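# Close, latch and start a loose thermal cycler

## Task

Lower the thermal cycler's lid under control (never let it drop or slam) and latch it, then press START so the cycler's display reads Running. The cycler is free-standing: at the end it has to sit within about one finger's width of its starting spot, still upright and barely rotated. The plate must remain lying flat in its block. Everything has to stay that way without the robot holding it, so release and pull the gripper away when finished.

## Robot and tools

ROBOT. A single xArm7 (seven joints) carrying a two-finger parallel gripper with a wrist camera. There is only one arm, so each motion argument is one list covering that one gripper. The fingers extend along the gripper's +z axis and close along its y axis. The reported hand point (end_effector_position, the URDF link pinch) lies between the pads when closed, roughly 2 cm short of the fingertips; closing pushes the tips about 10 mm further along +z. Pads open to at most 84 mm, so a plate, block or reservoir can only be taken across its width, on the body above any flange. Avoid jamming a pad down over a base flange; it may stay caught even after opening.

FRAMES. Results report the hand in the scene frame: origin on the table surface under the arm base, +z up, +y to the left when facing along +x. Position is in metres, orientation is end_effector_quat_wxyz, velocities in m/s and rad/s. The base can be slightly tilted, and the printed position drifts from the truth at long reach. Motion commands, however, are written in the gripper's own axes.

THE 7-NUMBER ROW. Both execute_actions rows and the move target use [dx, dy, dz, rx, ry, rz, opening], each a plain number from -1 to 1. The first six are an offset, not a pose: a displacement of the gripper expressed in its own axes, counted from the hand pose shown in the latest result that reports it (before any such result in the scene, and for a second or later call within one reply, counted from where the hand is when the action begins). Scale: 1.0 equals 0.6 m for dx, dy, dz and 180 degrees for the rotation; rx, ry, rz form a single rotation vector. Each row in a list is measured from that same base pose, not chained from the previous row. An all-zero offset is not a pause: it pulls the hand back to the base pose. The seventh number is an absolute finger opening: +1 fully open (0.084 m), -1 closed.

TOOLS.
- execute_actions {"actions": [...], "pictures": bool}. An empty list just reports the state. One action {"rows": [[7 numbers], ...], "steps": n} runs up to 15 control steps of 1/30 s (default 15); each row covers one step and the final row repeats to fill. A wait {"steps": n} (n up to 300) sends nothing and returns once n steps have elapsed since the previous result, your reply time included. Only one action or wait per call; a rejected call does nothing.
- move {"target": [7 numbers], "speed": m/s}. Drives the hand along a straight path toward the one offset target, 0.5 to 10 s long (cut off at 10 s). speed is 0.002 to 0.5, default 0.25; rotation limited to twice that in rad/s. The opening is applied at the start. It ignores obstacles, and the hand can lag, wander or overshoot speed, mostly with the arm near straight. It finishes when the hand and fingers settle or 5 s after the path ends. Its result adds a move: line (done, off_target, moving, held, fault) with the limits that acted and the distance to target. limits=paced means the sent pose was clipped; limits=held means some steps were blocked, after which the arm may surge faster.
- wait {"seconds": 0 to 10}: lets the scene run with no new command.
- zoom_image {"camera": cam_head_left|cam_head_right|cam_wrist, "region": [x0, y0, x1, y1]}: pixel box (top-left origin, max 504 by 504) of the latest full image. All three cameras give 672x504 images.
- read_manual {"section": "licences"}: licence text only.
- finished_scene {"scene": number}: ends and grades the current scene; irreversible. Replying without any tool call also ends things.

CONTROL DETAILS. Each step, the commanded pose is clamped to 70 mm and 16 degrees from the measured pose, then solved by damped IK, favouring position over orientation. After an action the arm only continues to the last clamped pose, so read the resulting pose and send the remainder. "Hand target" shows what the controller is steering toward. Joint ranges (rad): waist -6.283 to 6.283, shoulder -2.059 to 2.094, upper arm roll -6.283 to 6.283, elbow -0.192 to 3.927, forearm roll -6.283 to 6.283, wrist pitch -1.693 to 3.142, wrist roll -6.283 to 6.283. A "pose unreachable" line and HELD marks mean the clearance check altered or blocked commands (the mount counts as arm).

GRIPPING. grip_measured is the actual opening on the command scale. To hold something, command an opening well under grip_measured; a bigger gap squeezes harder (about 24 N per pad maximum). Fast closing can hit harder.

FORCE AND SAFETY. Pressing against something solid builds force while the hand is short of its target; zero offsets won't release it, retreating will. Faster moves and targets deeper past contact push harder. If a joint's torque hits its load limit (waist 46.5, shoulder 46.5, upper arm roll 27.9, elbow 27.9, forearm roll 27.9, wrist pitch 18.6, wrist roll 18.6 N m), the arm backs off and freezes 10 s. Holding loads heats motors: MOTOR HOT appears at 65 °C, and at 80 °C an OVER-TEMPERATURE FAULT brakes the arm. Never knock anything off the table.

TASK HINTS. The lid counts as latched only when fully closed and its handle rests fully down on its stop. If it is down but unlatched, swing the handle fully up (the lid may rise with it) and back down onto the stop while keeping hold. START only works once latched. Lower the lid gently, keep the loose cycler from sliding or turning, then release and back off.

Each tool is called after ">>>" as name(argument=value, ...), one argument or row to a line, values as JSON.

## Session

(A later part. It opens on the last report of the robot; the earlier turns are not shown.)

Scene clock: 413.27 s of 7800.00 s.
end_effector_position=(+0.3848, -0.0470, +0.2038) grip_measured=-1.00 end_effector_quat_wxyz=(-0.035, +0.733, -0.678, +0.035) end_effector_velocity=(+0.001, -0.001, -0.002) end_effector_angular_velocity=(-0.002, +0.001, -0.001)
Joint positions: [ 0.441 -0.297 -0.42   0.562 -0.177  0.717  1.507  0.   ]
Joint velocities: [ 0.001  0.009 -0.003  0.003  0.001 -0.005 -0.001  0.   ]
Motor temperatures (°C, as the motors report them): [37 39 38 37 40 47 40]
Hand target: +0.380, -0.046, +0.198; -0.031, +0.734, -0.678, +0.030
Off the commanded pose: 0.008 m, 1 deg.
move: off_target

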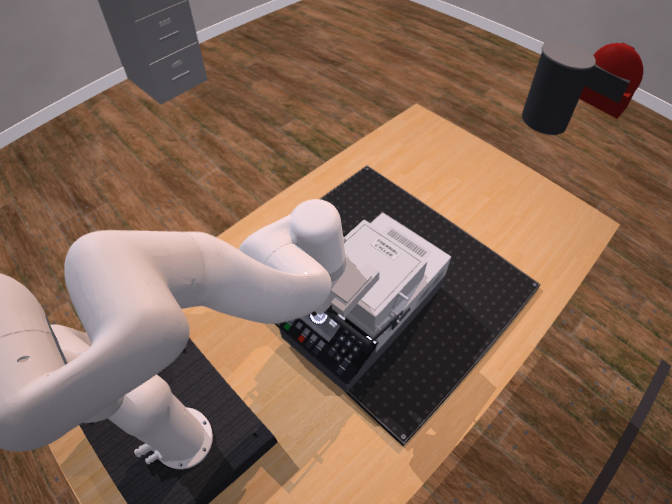

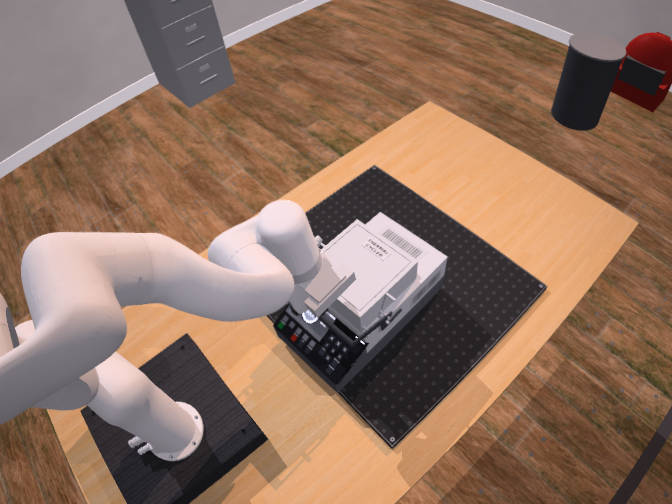

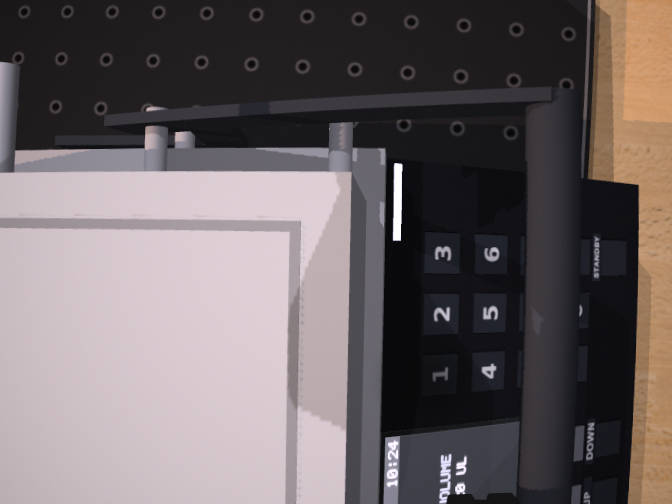

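>>> move(
  target=[0,0,-0.07,0,0,0,-1],
  speed=0.08,
)

>>> move(
  target=[0,0,-0.12,0,0,0,-1],
  speed=0.15,
)

>>> zoom_image(
  camera="cam_head_right",
  region=[240,200,480,400],
)

Scene clock: 415.30 s of 7800.00 s.
end_effector_position=(+0.3805, -0.0470, +0.2452) grip_measured=-1.00 end_effector_quat_wxyz=(-0.035, +0.733, -0.678, +0.034) end_effector_velocity=(+0.001, +0.001, +0.003) end_effector_angular_velocity=(+0.000, -0.006, +0.001)
Joint positions: [ 0.434 -0.393 -0.393  0.615 -0.193  0.864  1.526  0.   ]
Joint velocities: [ 0.001 -0.005  0.002  0.005  0.     0.004  0.001  0.   ]
Motor temperatures (°C, as the motors report them): [37 39 38 37 40 47 40]
Hand target: +0.381, -0.047, +0.246; -0.035, +0.733, -0.678, +0.035
Off the commanded pose: 0.001 m, 0 deg.
move: done

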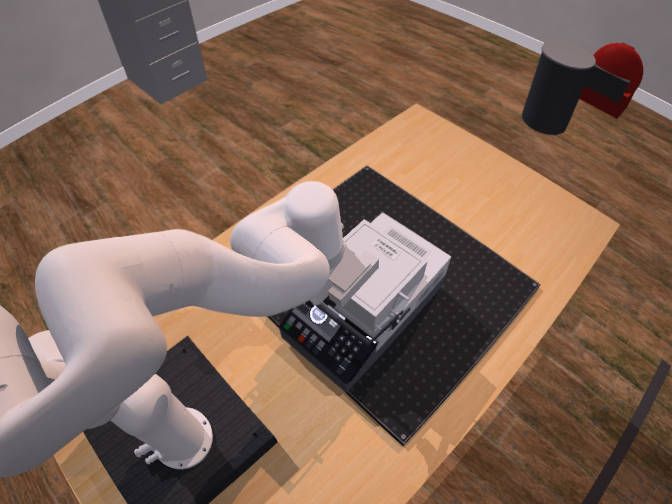

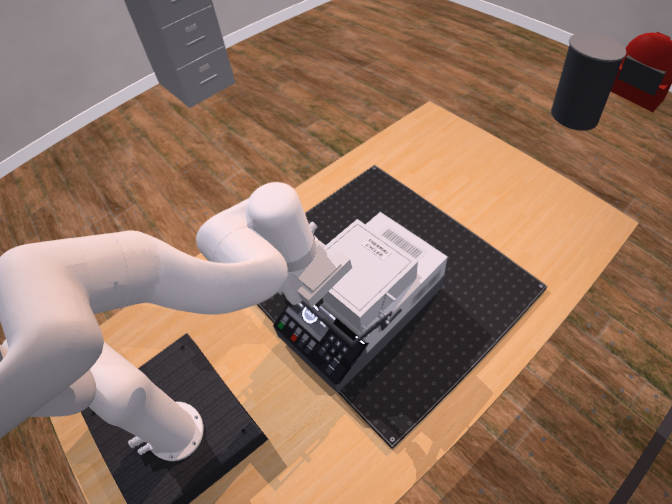

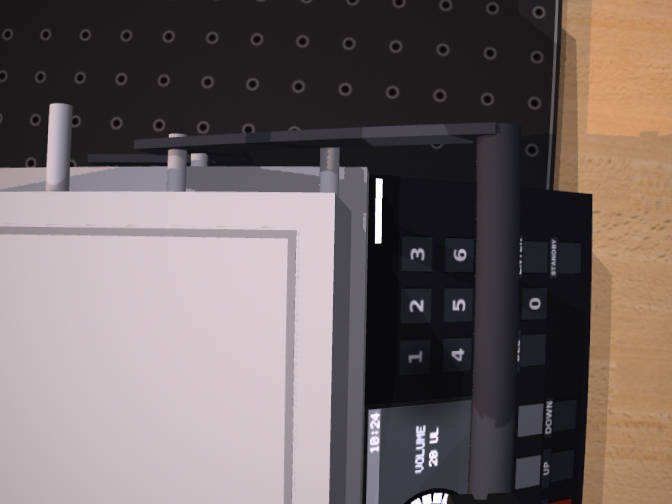

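Scene clock: 416.23 s of 7800.00 s.
end_effector_position=(+0.3734, -0.0470, +0.3164) grip_measured=-1.00 end_effector_quat_wxyz=(-0.035, +0.734, -0.678, +0.034) end_effector_velocity=(+0.001, -0.000, +0.004) end_effector_angular_velocity=(-0.000, -0.003, -0.000)
Joint positions: [ 0.431 -0.498 -0.349  0.744 -0.191  1.099  1.537  0.   ]
Joint velocities: [ 0.    -0.003  0.002  0.008  0.     0.008  0.     0.   ]
Motor temperatures (°C, as the motors report them): [37 39 38 37 40 47 40]
Hand target: +0.373, -0.047, +0.317; -0.035, +0.733, -0.678, +0.034
Off the commanded pose: 0.001 m, 0 deg.
move: done

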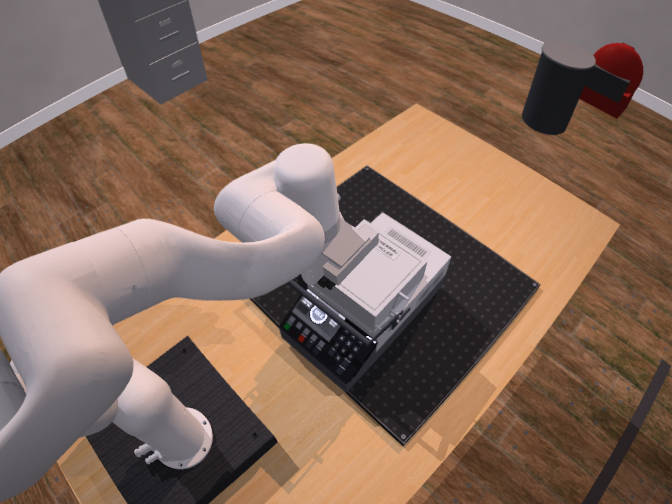

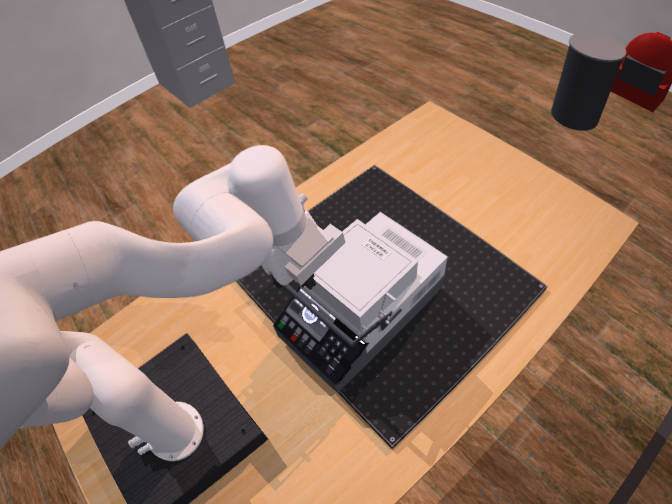

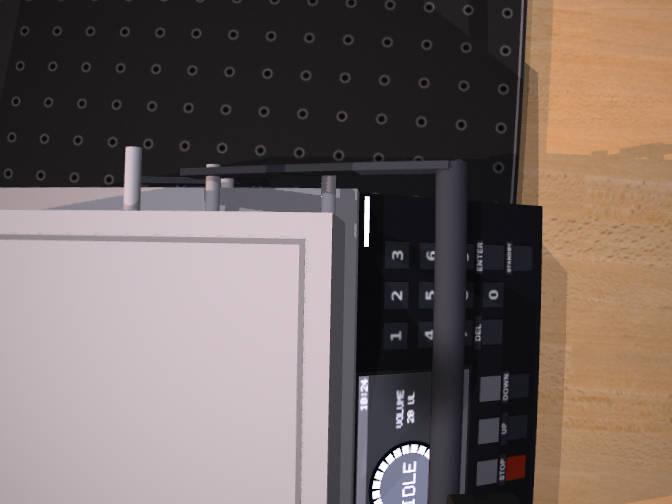

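Region (240, 200, 480, 400) of cam_head_right's 672x504 image, scaled by 2.100, with more detail than that image has.

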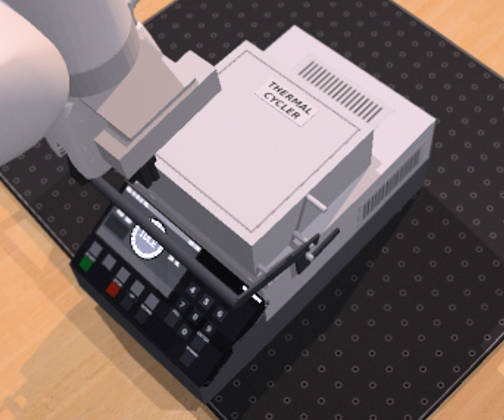

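>>> move(
  target=[-0.125,0.072,0.143,0,0,0,-1],
  speed=0.12,
)

Scene clock: 419.53 s of 7800.00 s.
end_effector_position=(+0.3331, +0.0245, +0.2269) grip_measured=-1.00 end_effector_quat_wxyz=(-0.035, +0.733, -0.678, +0.034) end_effector_velocity=(-0.001, +0.002, -0.003) end_effector_angular_velocity=(+0.000, +0.002, -0.001)
Joint positions: [ 0.472 -0.531 -0.236  0.434 -0.191  0.84   1.731  0.   ]
Joint velocities: [ 0.001  0.002  0.002 -0.008  0.001 -0.007  0.005  0.   ]
Motor temperatures (°C, as the motors report them): [37 39 38 37 40 46 40]
Hand target: +0.333, +0.025, +0.226; -0.035, +0.733, -0.678, +0.034
Off the commanded pose: 0.001 m, 0 deg.
move: done

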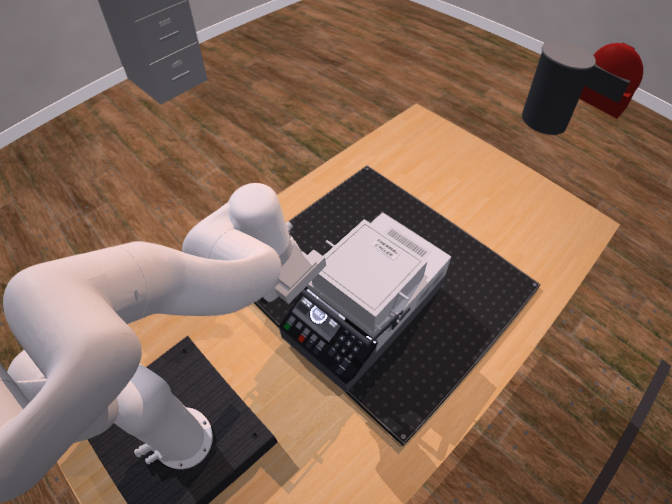

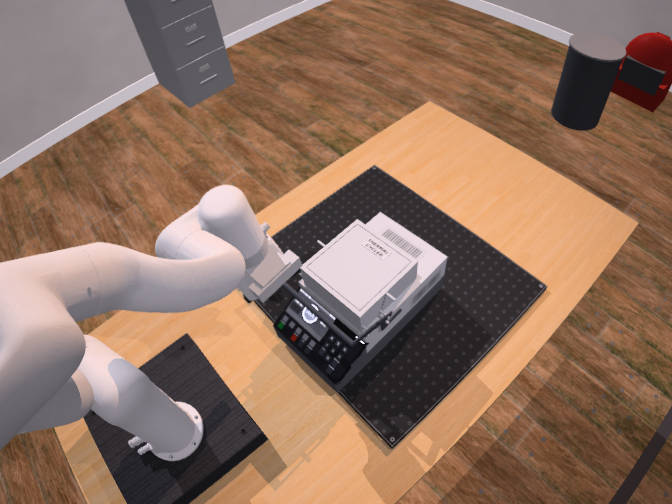

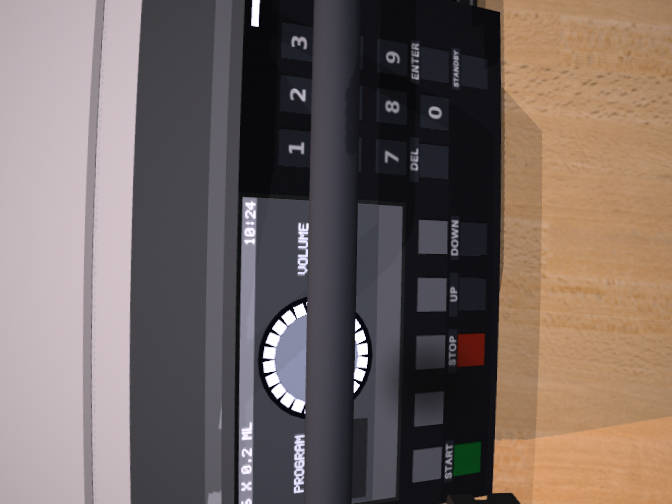

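>>> move(
  target=[-0.024,0.045,0.17,0.08,0,0,-1],
  speed=0.1,
)

>>> zoom_image(
  camera="cam_head_right",
  region=[200,240,400,400],
)

Scene clock: 423.03 s of 7800.00 s.
end_effector_position=(+0.3152, +0.0366, +0.1229) grip_measured=-1.00 end_effector_quat_wxyz=(-0.126, +0.723, -0.669, +0.119) end_effector_velocity=(+0.000, +0.000, -0.001) end_effector_angular_velocity=(-0.009, -0.011, -0.004)
Joint positions: [ 0.215 -0.327 -0.078  0.07  -0.494  0.027  1.976  0.   ]
Joint velocities: [-0.063  0.008  0.067 -0.004 -0.025 -0.024  0.034  0.   ]
Motor temperatures (°C, as the motors report them): [37 39 38 37 40 46 40]
Hand target: +0.315, +0.037, +0.123; -0.126, +0.723, -0.669, +0.119
Off the commanded pose: 0.001 m, 0 deg.
move: done

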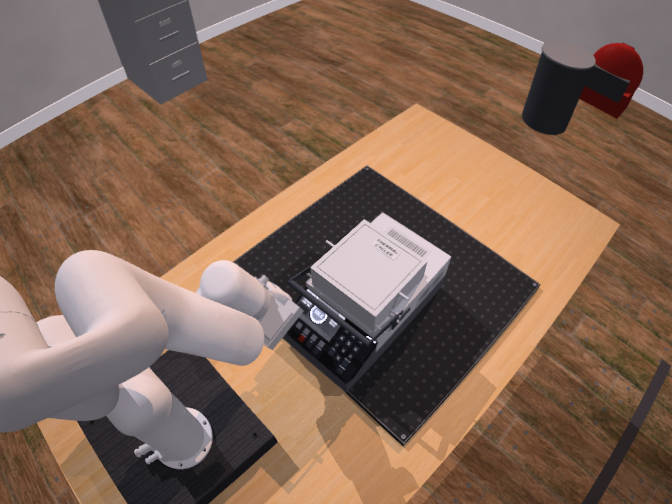

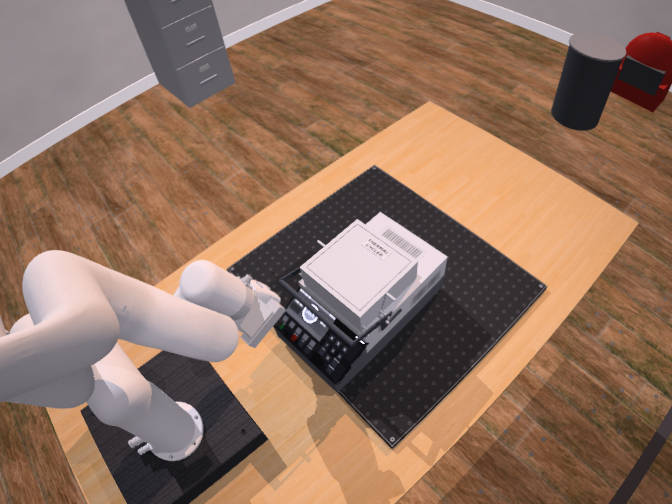

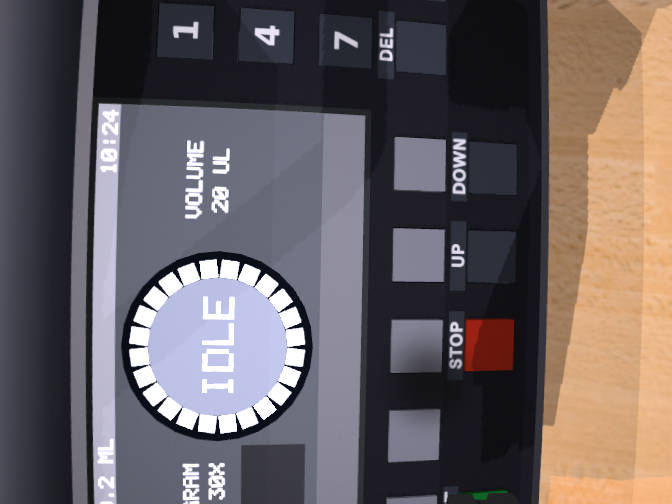

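Region (200, 240, 400, 400) of cam_head_right's 672x504 image, scaled by 2.520, with more detail than that image has; it fills the top 403 rows of this view, and the rest is white.

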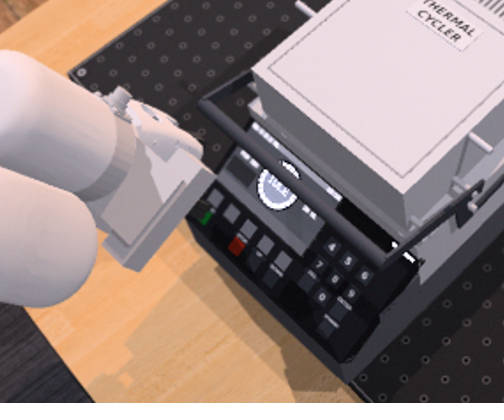

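>>> move(
  target=[-0.006,0.015,0.062,0,0,0,-1],
  speed=0.015,
)

Scene clock: 436.37 s of 7800.00 s.
end_effector_position=(+0.3299, +0.0341, +0.1101) grip_measured=-1.00 end_effector_quat_wxyz=(-0.141, +0.724, -0.659, +0.150) end_effector_velocity=(-0.000, -0.000, -0.000) end_effector_angular_velocity=(+0.000, +0.001, -0.001)
Joint positions: [-0.36  -0.208  0.544  0.072 -0.385 -0.203  1.925  0.   ]
Joint velocities: [-0.     0.    -0.    -0.001  0.    -0.     0.     0.   ]
Motor temperatures (°C, as the motors report them): [37 39 38 37 40 46 40]
Hand target: +0.330, +0.034, +0.110; -0.141, +0.724, -0.659, +0.150
Off the commanded pose: 0.028 m, 4 deg.
TORQUE FAULT: the external load on joint 2 (shoulder) reached its load limit, and the arm stopped for 10 seconds. The arm's remaining commands of this call were not run. Joint 2 (shoulder) moved back by up to 3 degrees. The gripper holds there, with its grip as last carried out, and the arm accepts commands again: back off and push less far. The arm stops again, at the same cost, whenever a joint's load reaches its limit.
move: fault

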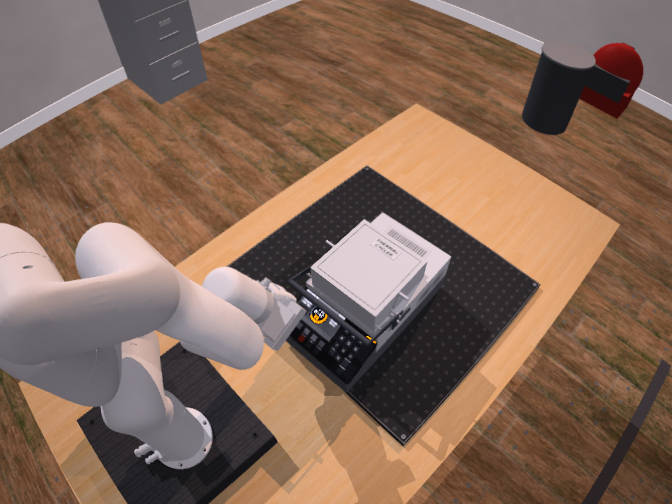

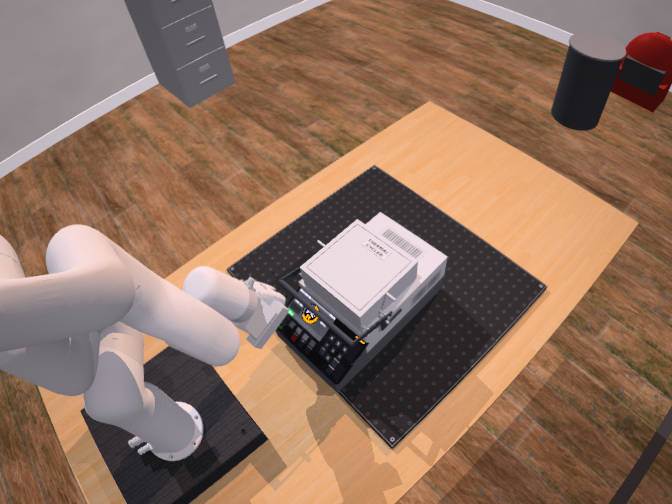

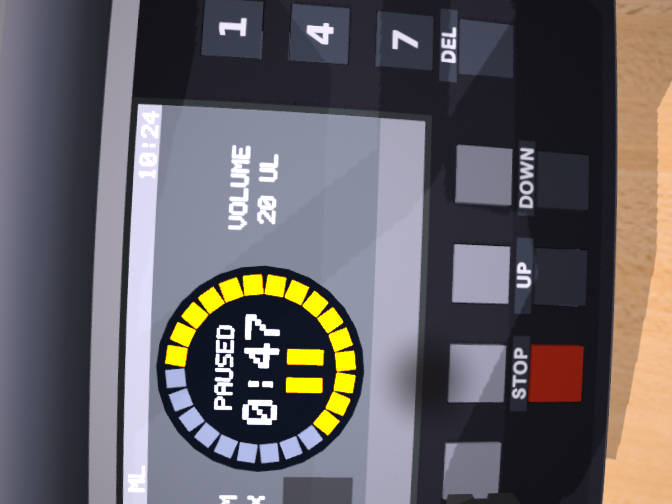

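>>> move(
  target=[-0.012,0.033,-0.018,-0.04,0,0,-1],
  speed=0.03,
)

>>> move(
  target=[0,0,0.022,0,0,0,-1],
  speed=0.01,
)

Scene clock: 440.77 s of 7800.00 s.
end_effector_position=(+0.3070, +0.0394, +0.1118) grip_measured=-1.00 end_effector_quat_wxyz=(-0.095, +0.731, -0.667, +0.109) end_effector_velocity=(-0.002, -0.000, -0.000) end_effector_angular_velocity=(+0.001, +0.011, -0.001)
Joint positions: [ 0.163 -0.298  0.052  0.082 -0.385  0.073  1.931  0.   ]
Joint velocities: [ 0.026 -0.006 -0.024  0.     0.015  0.018 -0.013  0.   ]
Motor temperatures (°C, as the motors report them): [37 39 38 37 40 46 40]
Hand target: +0.307, +0.039, +0.112; -0.095, +0.731, -0.667, +0.108
Off the commanded pose: 0.000 m, 0 deg.
move: done

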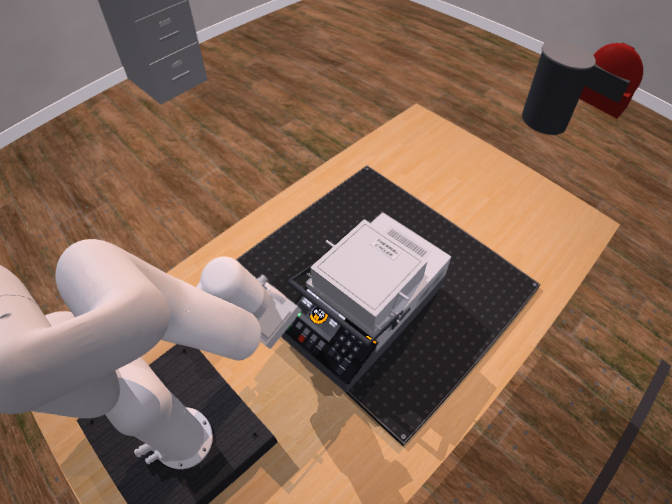

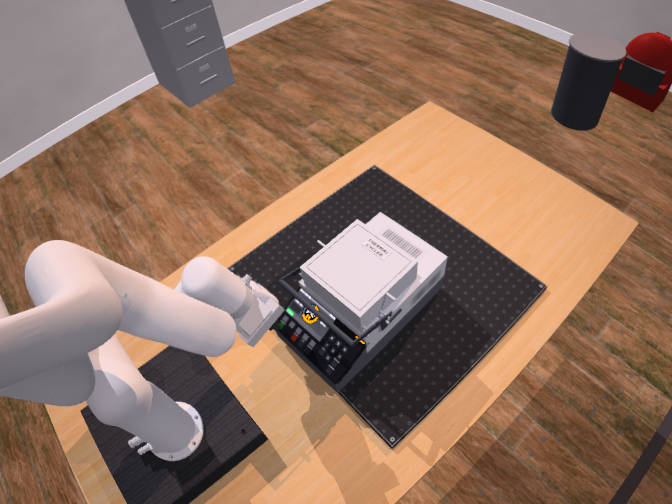

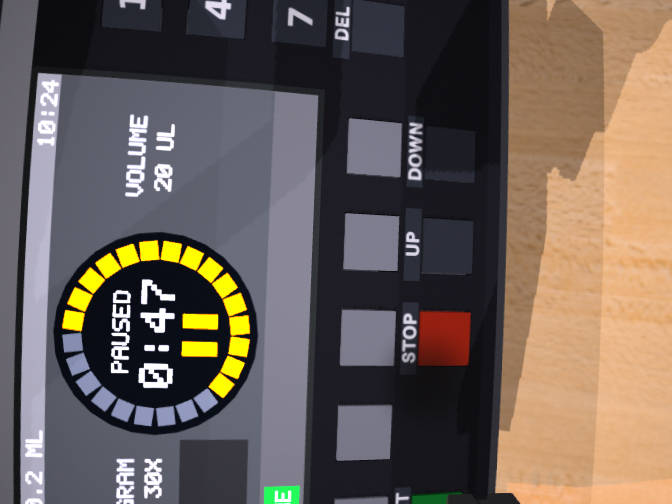

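Scene clock: 442.30 s of 7800.00 s.
end_effector_position=(+0.3108, +0.0393, +0.0993) grip_measured=-1.00 end_effector_quat_wxyz=(-0.095, +0.731, -0.667, +0.108) end_effector_velocity=(+0.000, +0.000, -0.001) end_effector_angular_velocity=(-0.004, -0.004, +0.001)
Joint positions: [ 0.007 -0.209  0.183  0.102 -0.462 -0.007  1.99   0.   ]
Joint velocities: [-0.051  0.007  0.05   0.001 -0.02  -0.012  0.019  0.   ]
Motor temperatures (°C, as the motors report them): [37 39 38 37 40 46 40]
Hand target: +0.311, +0.039, +0.099; -0.095, +0.731, -0.667, +0.108
Off the commanded pose: 0.000 m, 0 deg.
move: done

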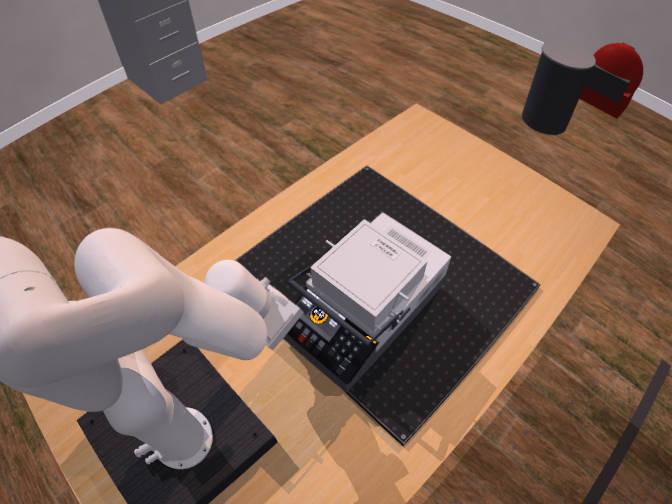

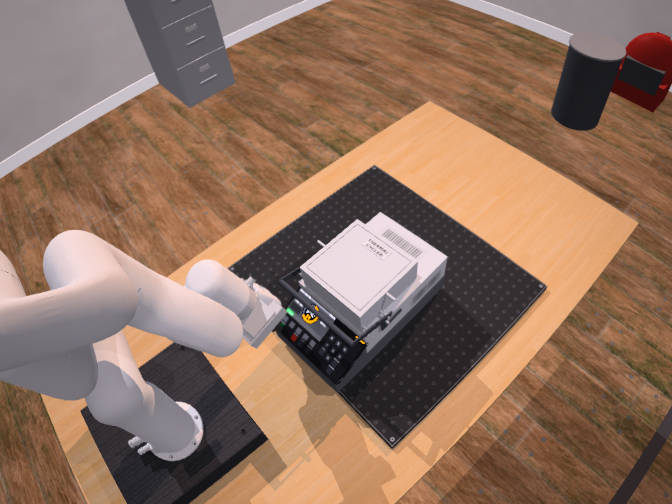

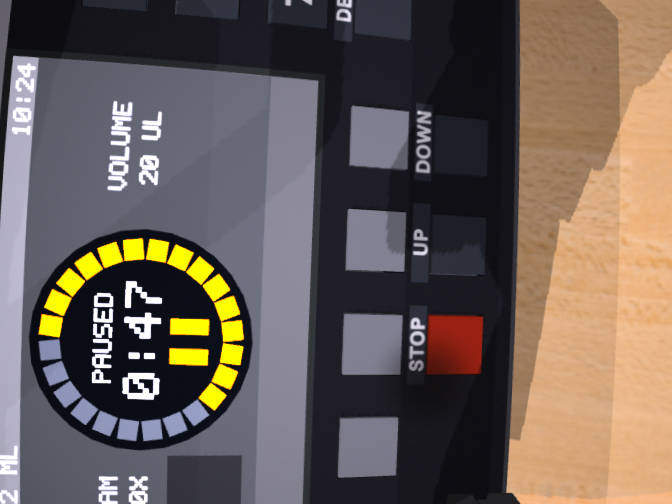

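>>> move(
  target=[0,0,-0.145,-0.04,0,0,-1],
  speed=0.08,
)

Scene clock: 445.77 s of 7800.00 s.
end_effector_position=(+0.2858, +0.0401, +0.1826) grip_measured=-1.00 end_effector_quat_wxyz=(-0.049, +0.736, -0.672, +0.066) end_effector_velocity=(-0.001, -0.000, +0.001) end_effector_angular_velocity=(-0.000, +0.003, -0.000)
Joint positions: [ 0.355 -0.67  -0.039  0.171 -0.142  0.665  1.765  0.   ]
Joint velocities: [ 0.001 -0.006 -0.     0.002  0.002  0.011 -0.001  0.   ]
Motor temperatures (°C, as the motors report them): [37 39 38 37 40 46 40]
Hand target: +0.286, +0.040, +0.183; -0.049, +0.736, -0.672, +0.066
Off the commanded pose: 0.000 m, 0 deg.
move: done

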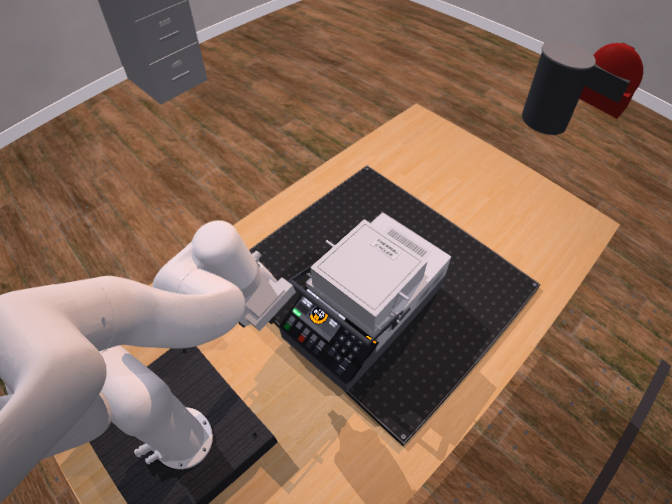

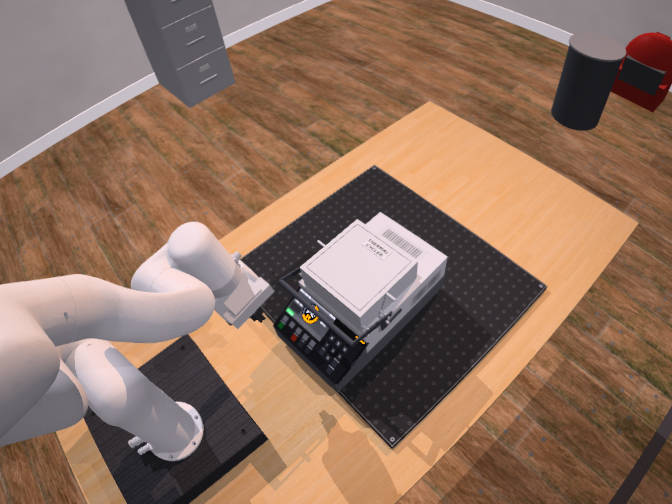

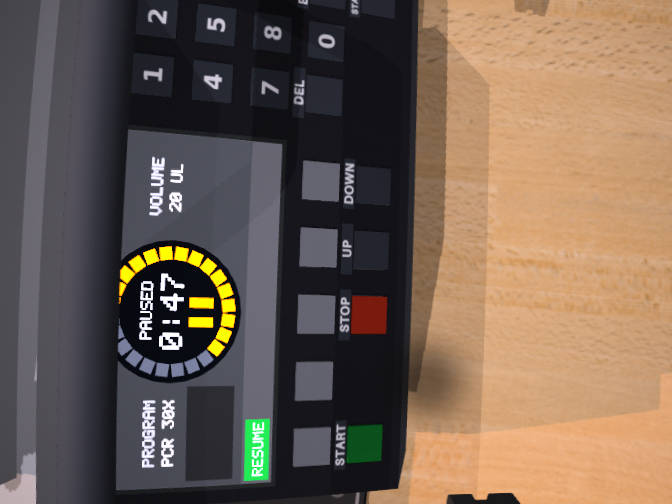

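>>> move(
  target=[0.135,-0.07,0.008,-0.03,0,0,-1],
  speed=0.08,
)

>>> move(
  target=[0.008,-0.1,0.012,0,0,0,-1],
  speed=0.02,
)

Scene clock: 448.77 s of 7800.00 s.
end_effector_position=(+0.3348, -0.0368, +0.1870) grip_measured=-1.00 end_effector_quat_wxyz=(-0.014, +0.737, -0.675, +0.034) end_effector_velocity=(+0.001, -0.001, -0.000) end_effector_angular_velocity=(+0.001, +0.003, -0.000)
Joint positions: [ 0.259 -0.412 -0.217  0.4   -0.18   0.712  1.526  0.   ]
Joint velocities: [-0.     0.006 -0.003  0.006  0.002  0.002 -0.005  0.   ]
Motor temperatures (°C, as the motors report them): [37 39 38 37 40 46 40]
Hand target: +0.335, -0.037, +0.187; -0.014, +0.737, -0.675, +0.034
Off the commanded pose: 0.000 m, 0 deg.
move: done

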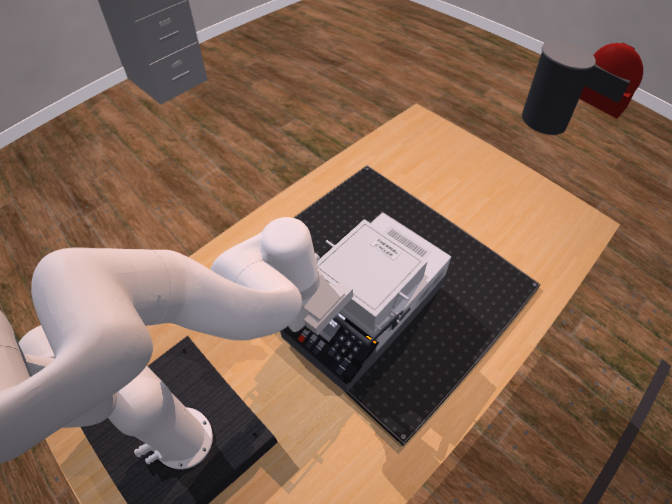

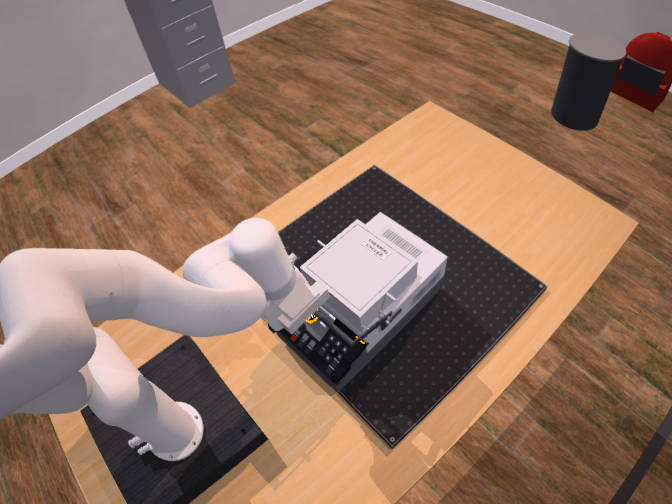

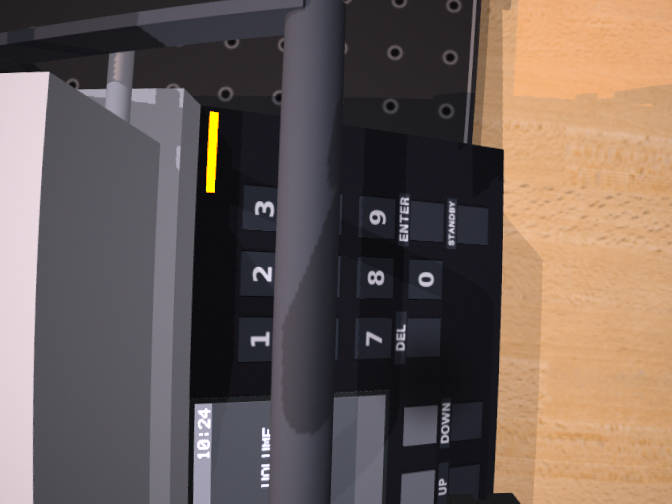

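Scene clock: 452.10 s of 7800.00 s.
end_effector_position=(+0.3860, -0.0360, +0.1791) grip_measured=-1.00 end_effector_quat_wxyz=(-0.004, +0.738, -0.675, +0.023) end_effector_velocity=(-0.000, -0.000, -0.001) end_effector_angular_velocity=(+0.001, +0.004, -0.001)
Joint positions: [ 0.301 -0.186 -0.235  0.584 -0.12   0.7    1.497  0.   ]
Joint velocities: [ 0.002  0.003 -0.002  0.003  0.002  0.004 -0.001  0.   ]
Motor temperatures (°C, as the motors report them): [37 39 38 38 40 47 40]
Hand target: +0.395, -0.036, +0.184; -0.014, +0.737, -0.675, +0.034
Off the commanded pose: 0.011 m, 2 deg.
move: off_target

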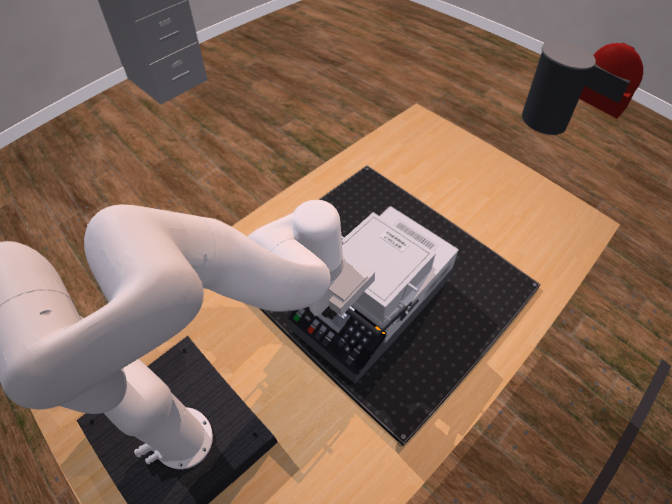

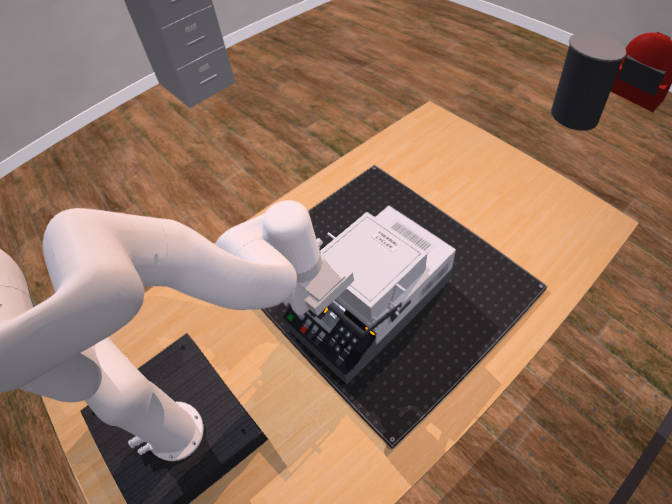

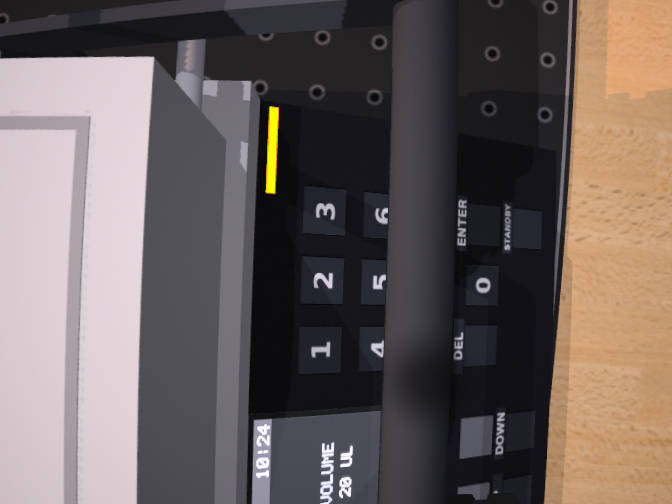

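>>> move(
  target=[0.006,-0.085,-0.006,0,0,0,-1],
  speed=0.02,
)

>>> zoom_image(
  camera="cam_head_left",
  region=[280,240,480,400],
)

Scene clock: 457.33 s of 7800.00 s.
end_effector_position=(+0.4243, -0.0342, +0.1772) grip_measured=-1.00 end_effector_quat_wxyz=(+0.008, +0.738, -0.675, +0.009) end_effector_velocity=(-0.000, -0.000, +0.000) end_effector_angular_velocity=(+0.001, +0.002, -0.001)
Joint positions: [ 0.319 -0.034 -0.239  0.748 -0.064  0.752  1.466  0.   ]
Joint velocities: [-0.     0.001 -0.     0.002  0.002  0.004 -0.001  0.   ]
Motor temperatures (°C, as the motors report them): [37 39 38 40 40 48 40]
Hand target: +0.437, -0.035, +0.185; -0.004, +0.738, -0.675, +0.023
Off the commanded pose: 0.015 m, 2 deg.
move: off_target

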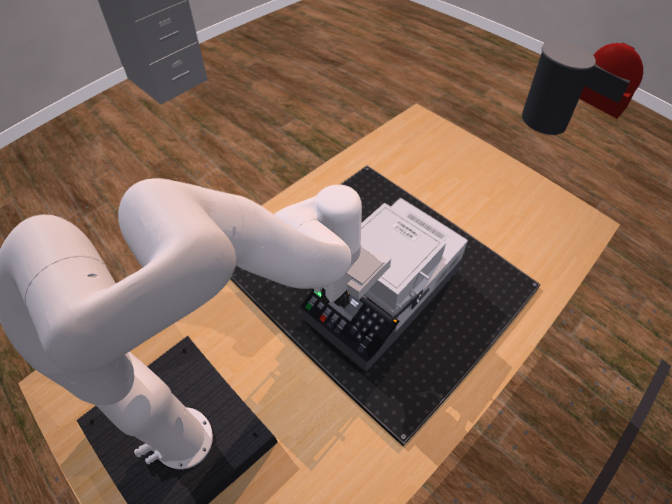

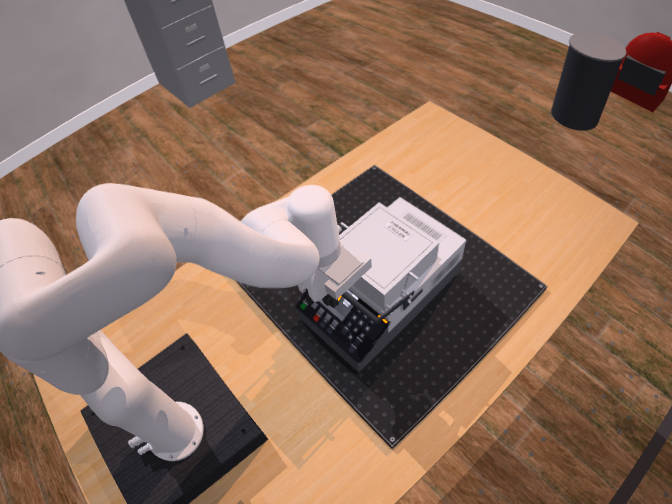

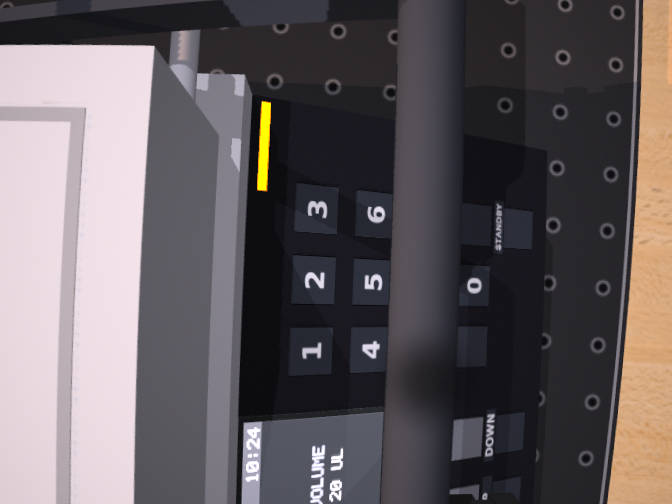

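Region (280, 240, 480, 400) of cam_head_left's 672x504 image, scaled by 2.520, with more detail than that image has; it fills the top 403 rows of this view, and the rest is white.

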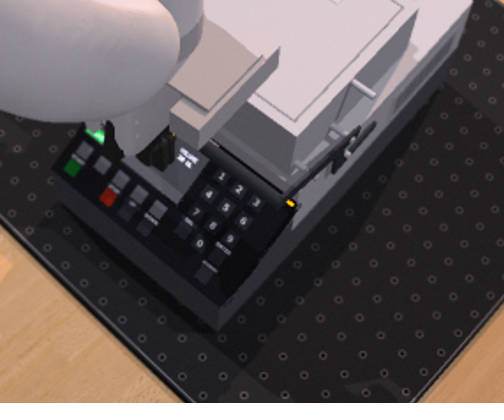

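>>> move(
  target=[0,-0.04,-0.012,0,0,0,-1],
  speed=0.015,
)

>>> move(
  target=[0,0.04,-0.02,0,0,0,-1],
  speed=0.05,
)

>>> move(
  target=[0,0,-0.3,0,0,0,-1],
)

Scene clock: 469.80 s of 7800.00 s.
end_effector_position=(+0.4109, -0.0327, +0.1729) grip_measured=-1.00 end_effector_quat_wxyz=(+0.043, +0.736, -0.675, -0.032) end_effector_velocity=(+0.001, -0.000, +0.001) end_effector_angular_velocity=(+0.001, -0.001, -0.001)
Joint positions: [ 0.322  0.004 -0.238  0.801 -0.05   0.875  1.46   0.   ]
Joint velocities: [-0.    -0.    -0.     0.002  0.001  0.001 -0.     0.   ]
Motor temperatures (°C, as the motors report them): [37 39 38 39 40 48 40]
Hand target: +0.411, -0.033, +0.173; +0.043, +0.736, -0.675, -0.032
Off the commanded pose: 0.039 m, 6 deg.
TORQUE FAULT: the external load on joint 6 (wrist pitch) reached its load limit, and the arm stopped for 10 seconds. The arm's remaining commands of this call were not run. Joint 6 (wrist pitch) moved back by up to 3 degrees. The gripper holds there, with its grip as last carried out, and the arm accepts commands again: back off and push less far. The arm stops again, at the same cost, whenever a joint's load reaches its limit.
move: fault

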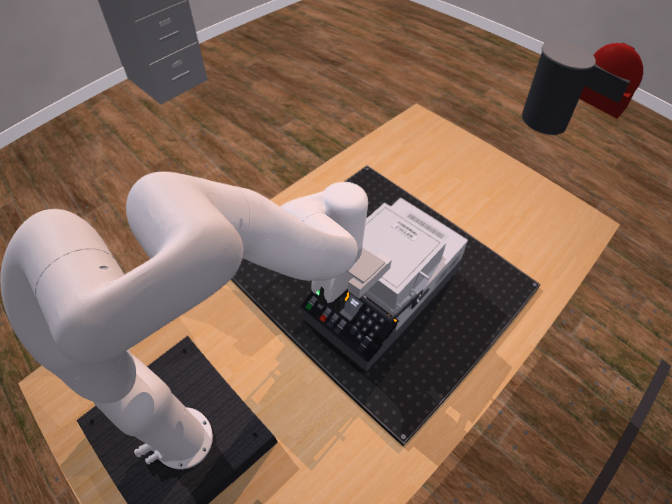

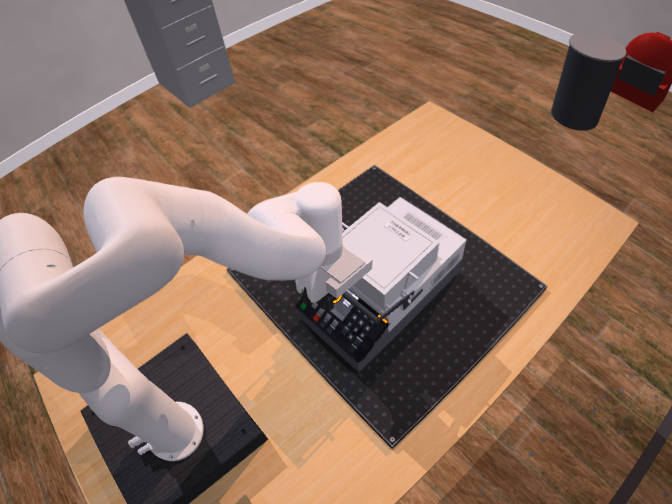

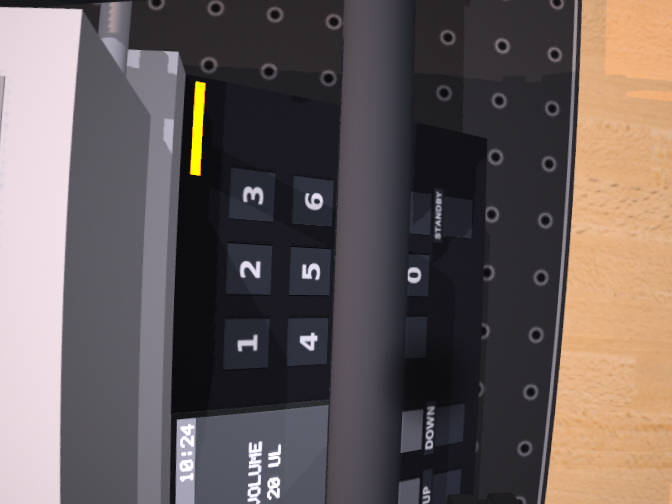

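not run: a fault stop came before this call.

not run: a fault stop came before this call.


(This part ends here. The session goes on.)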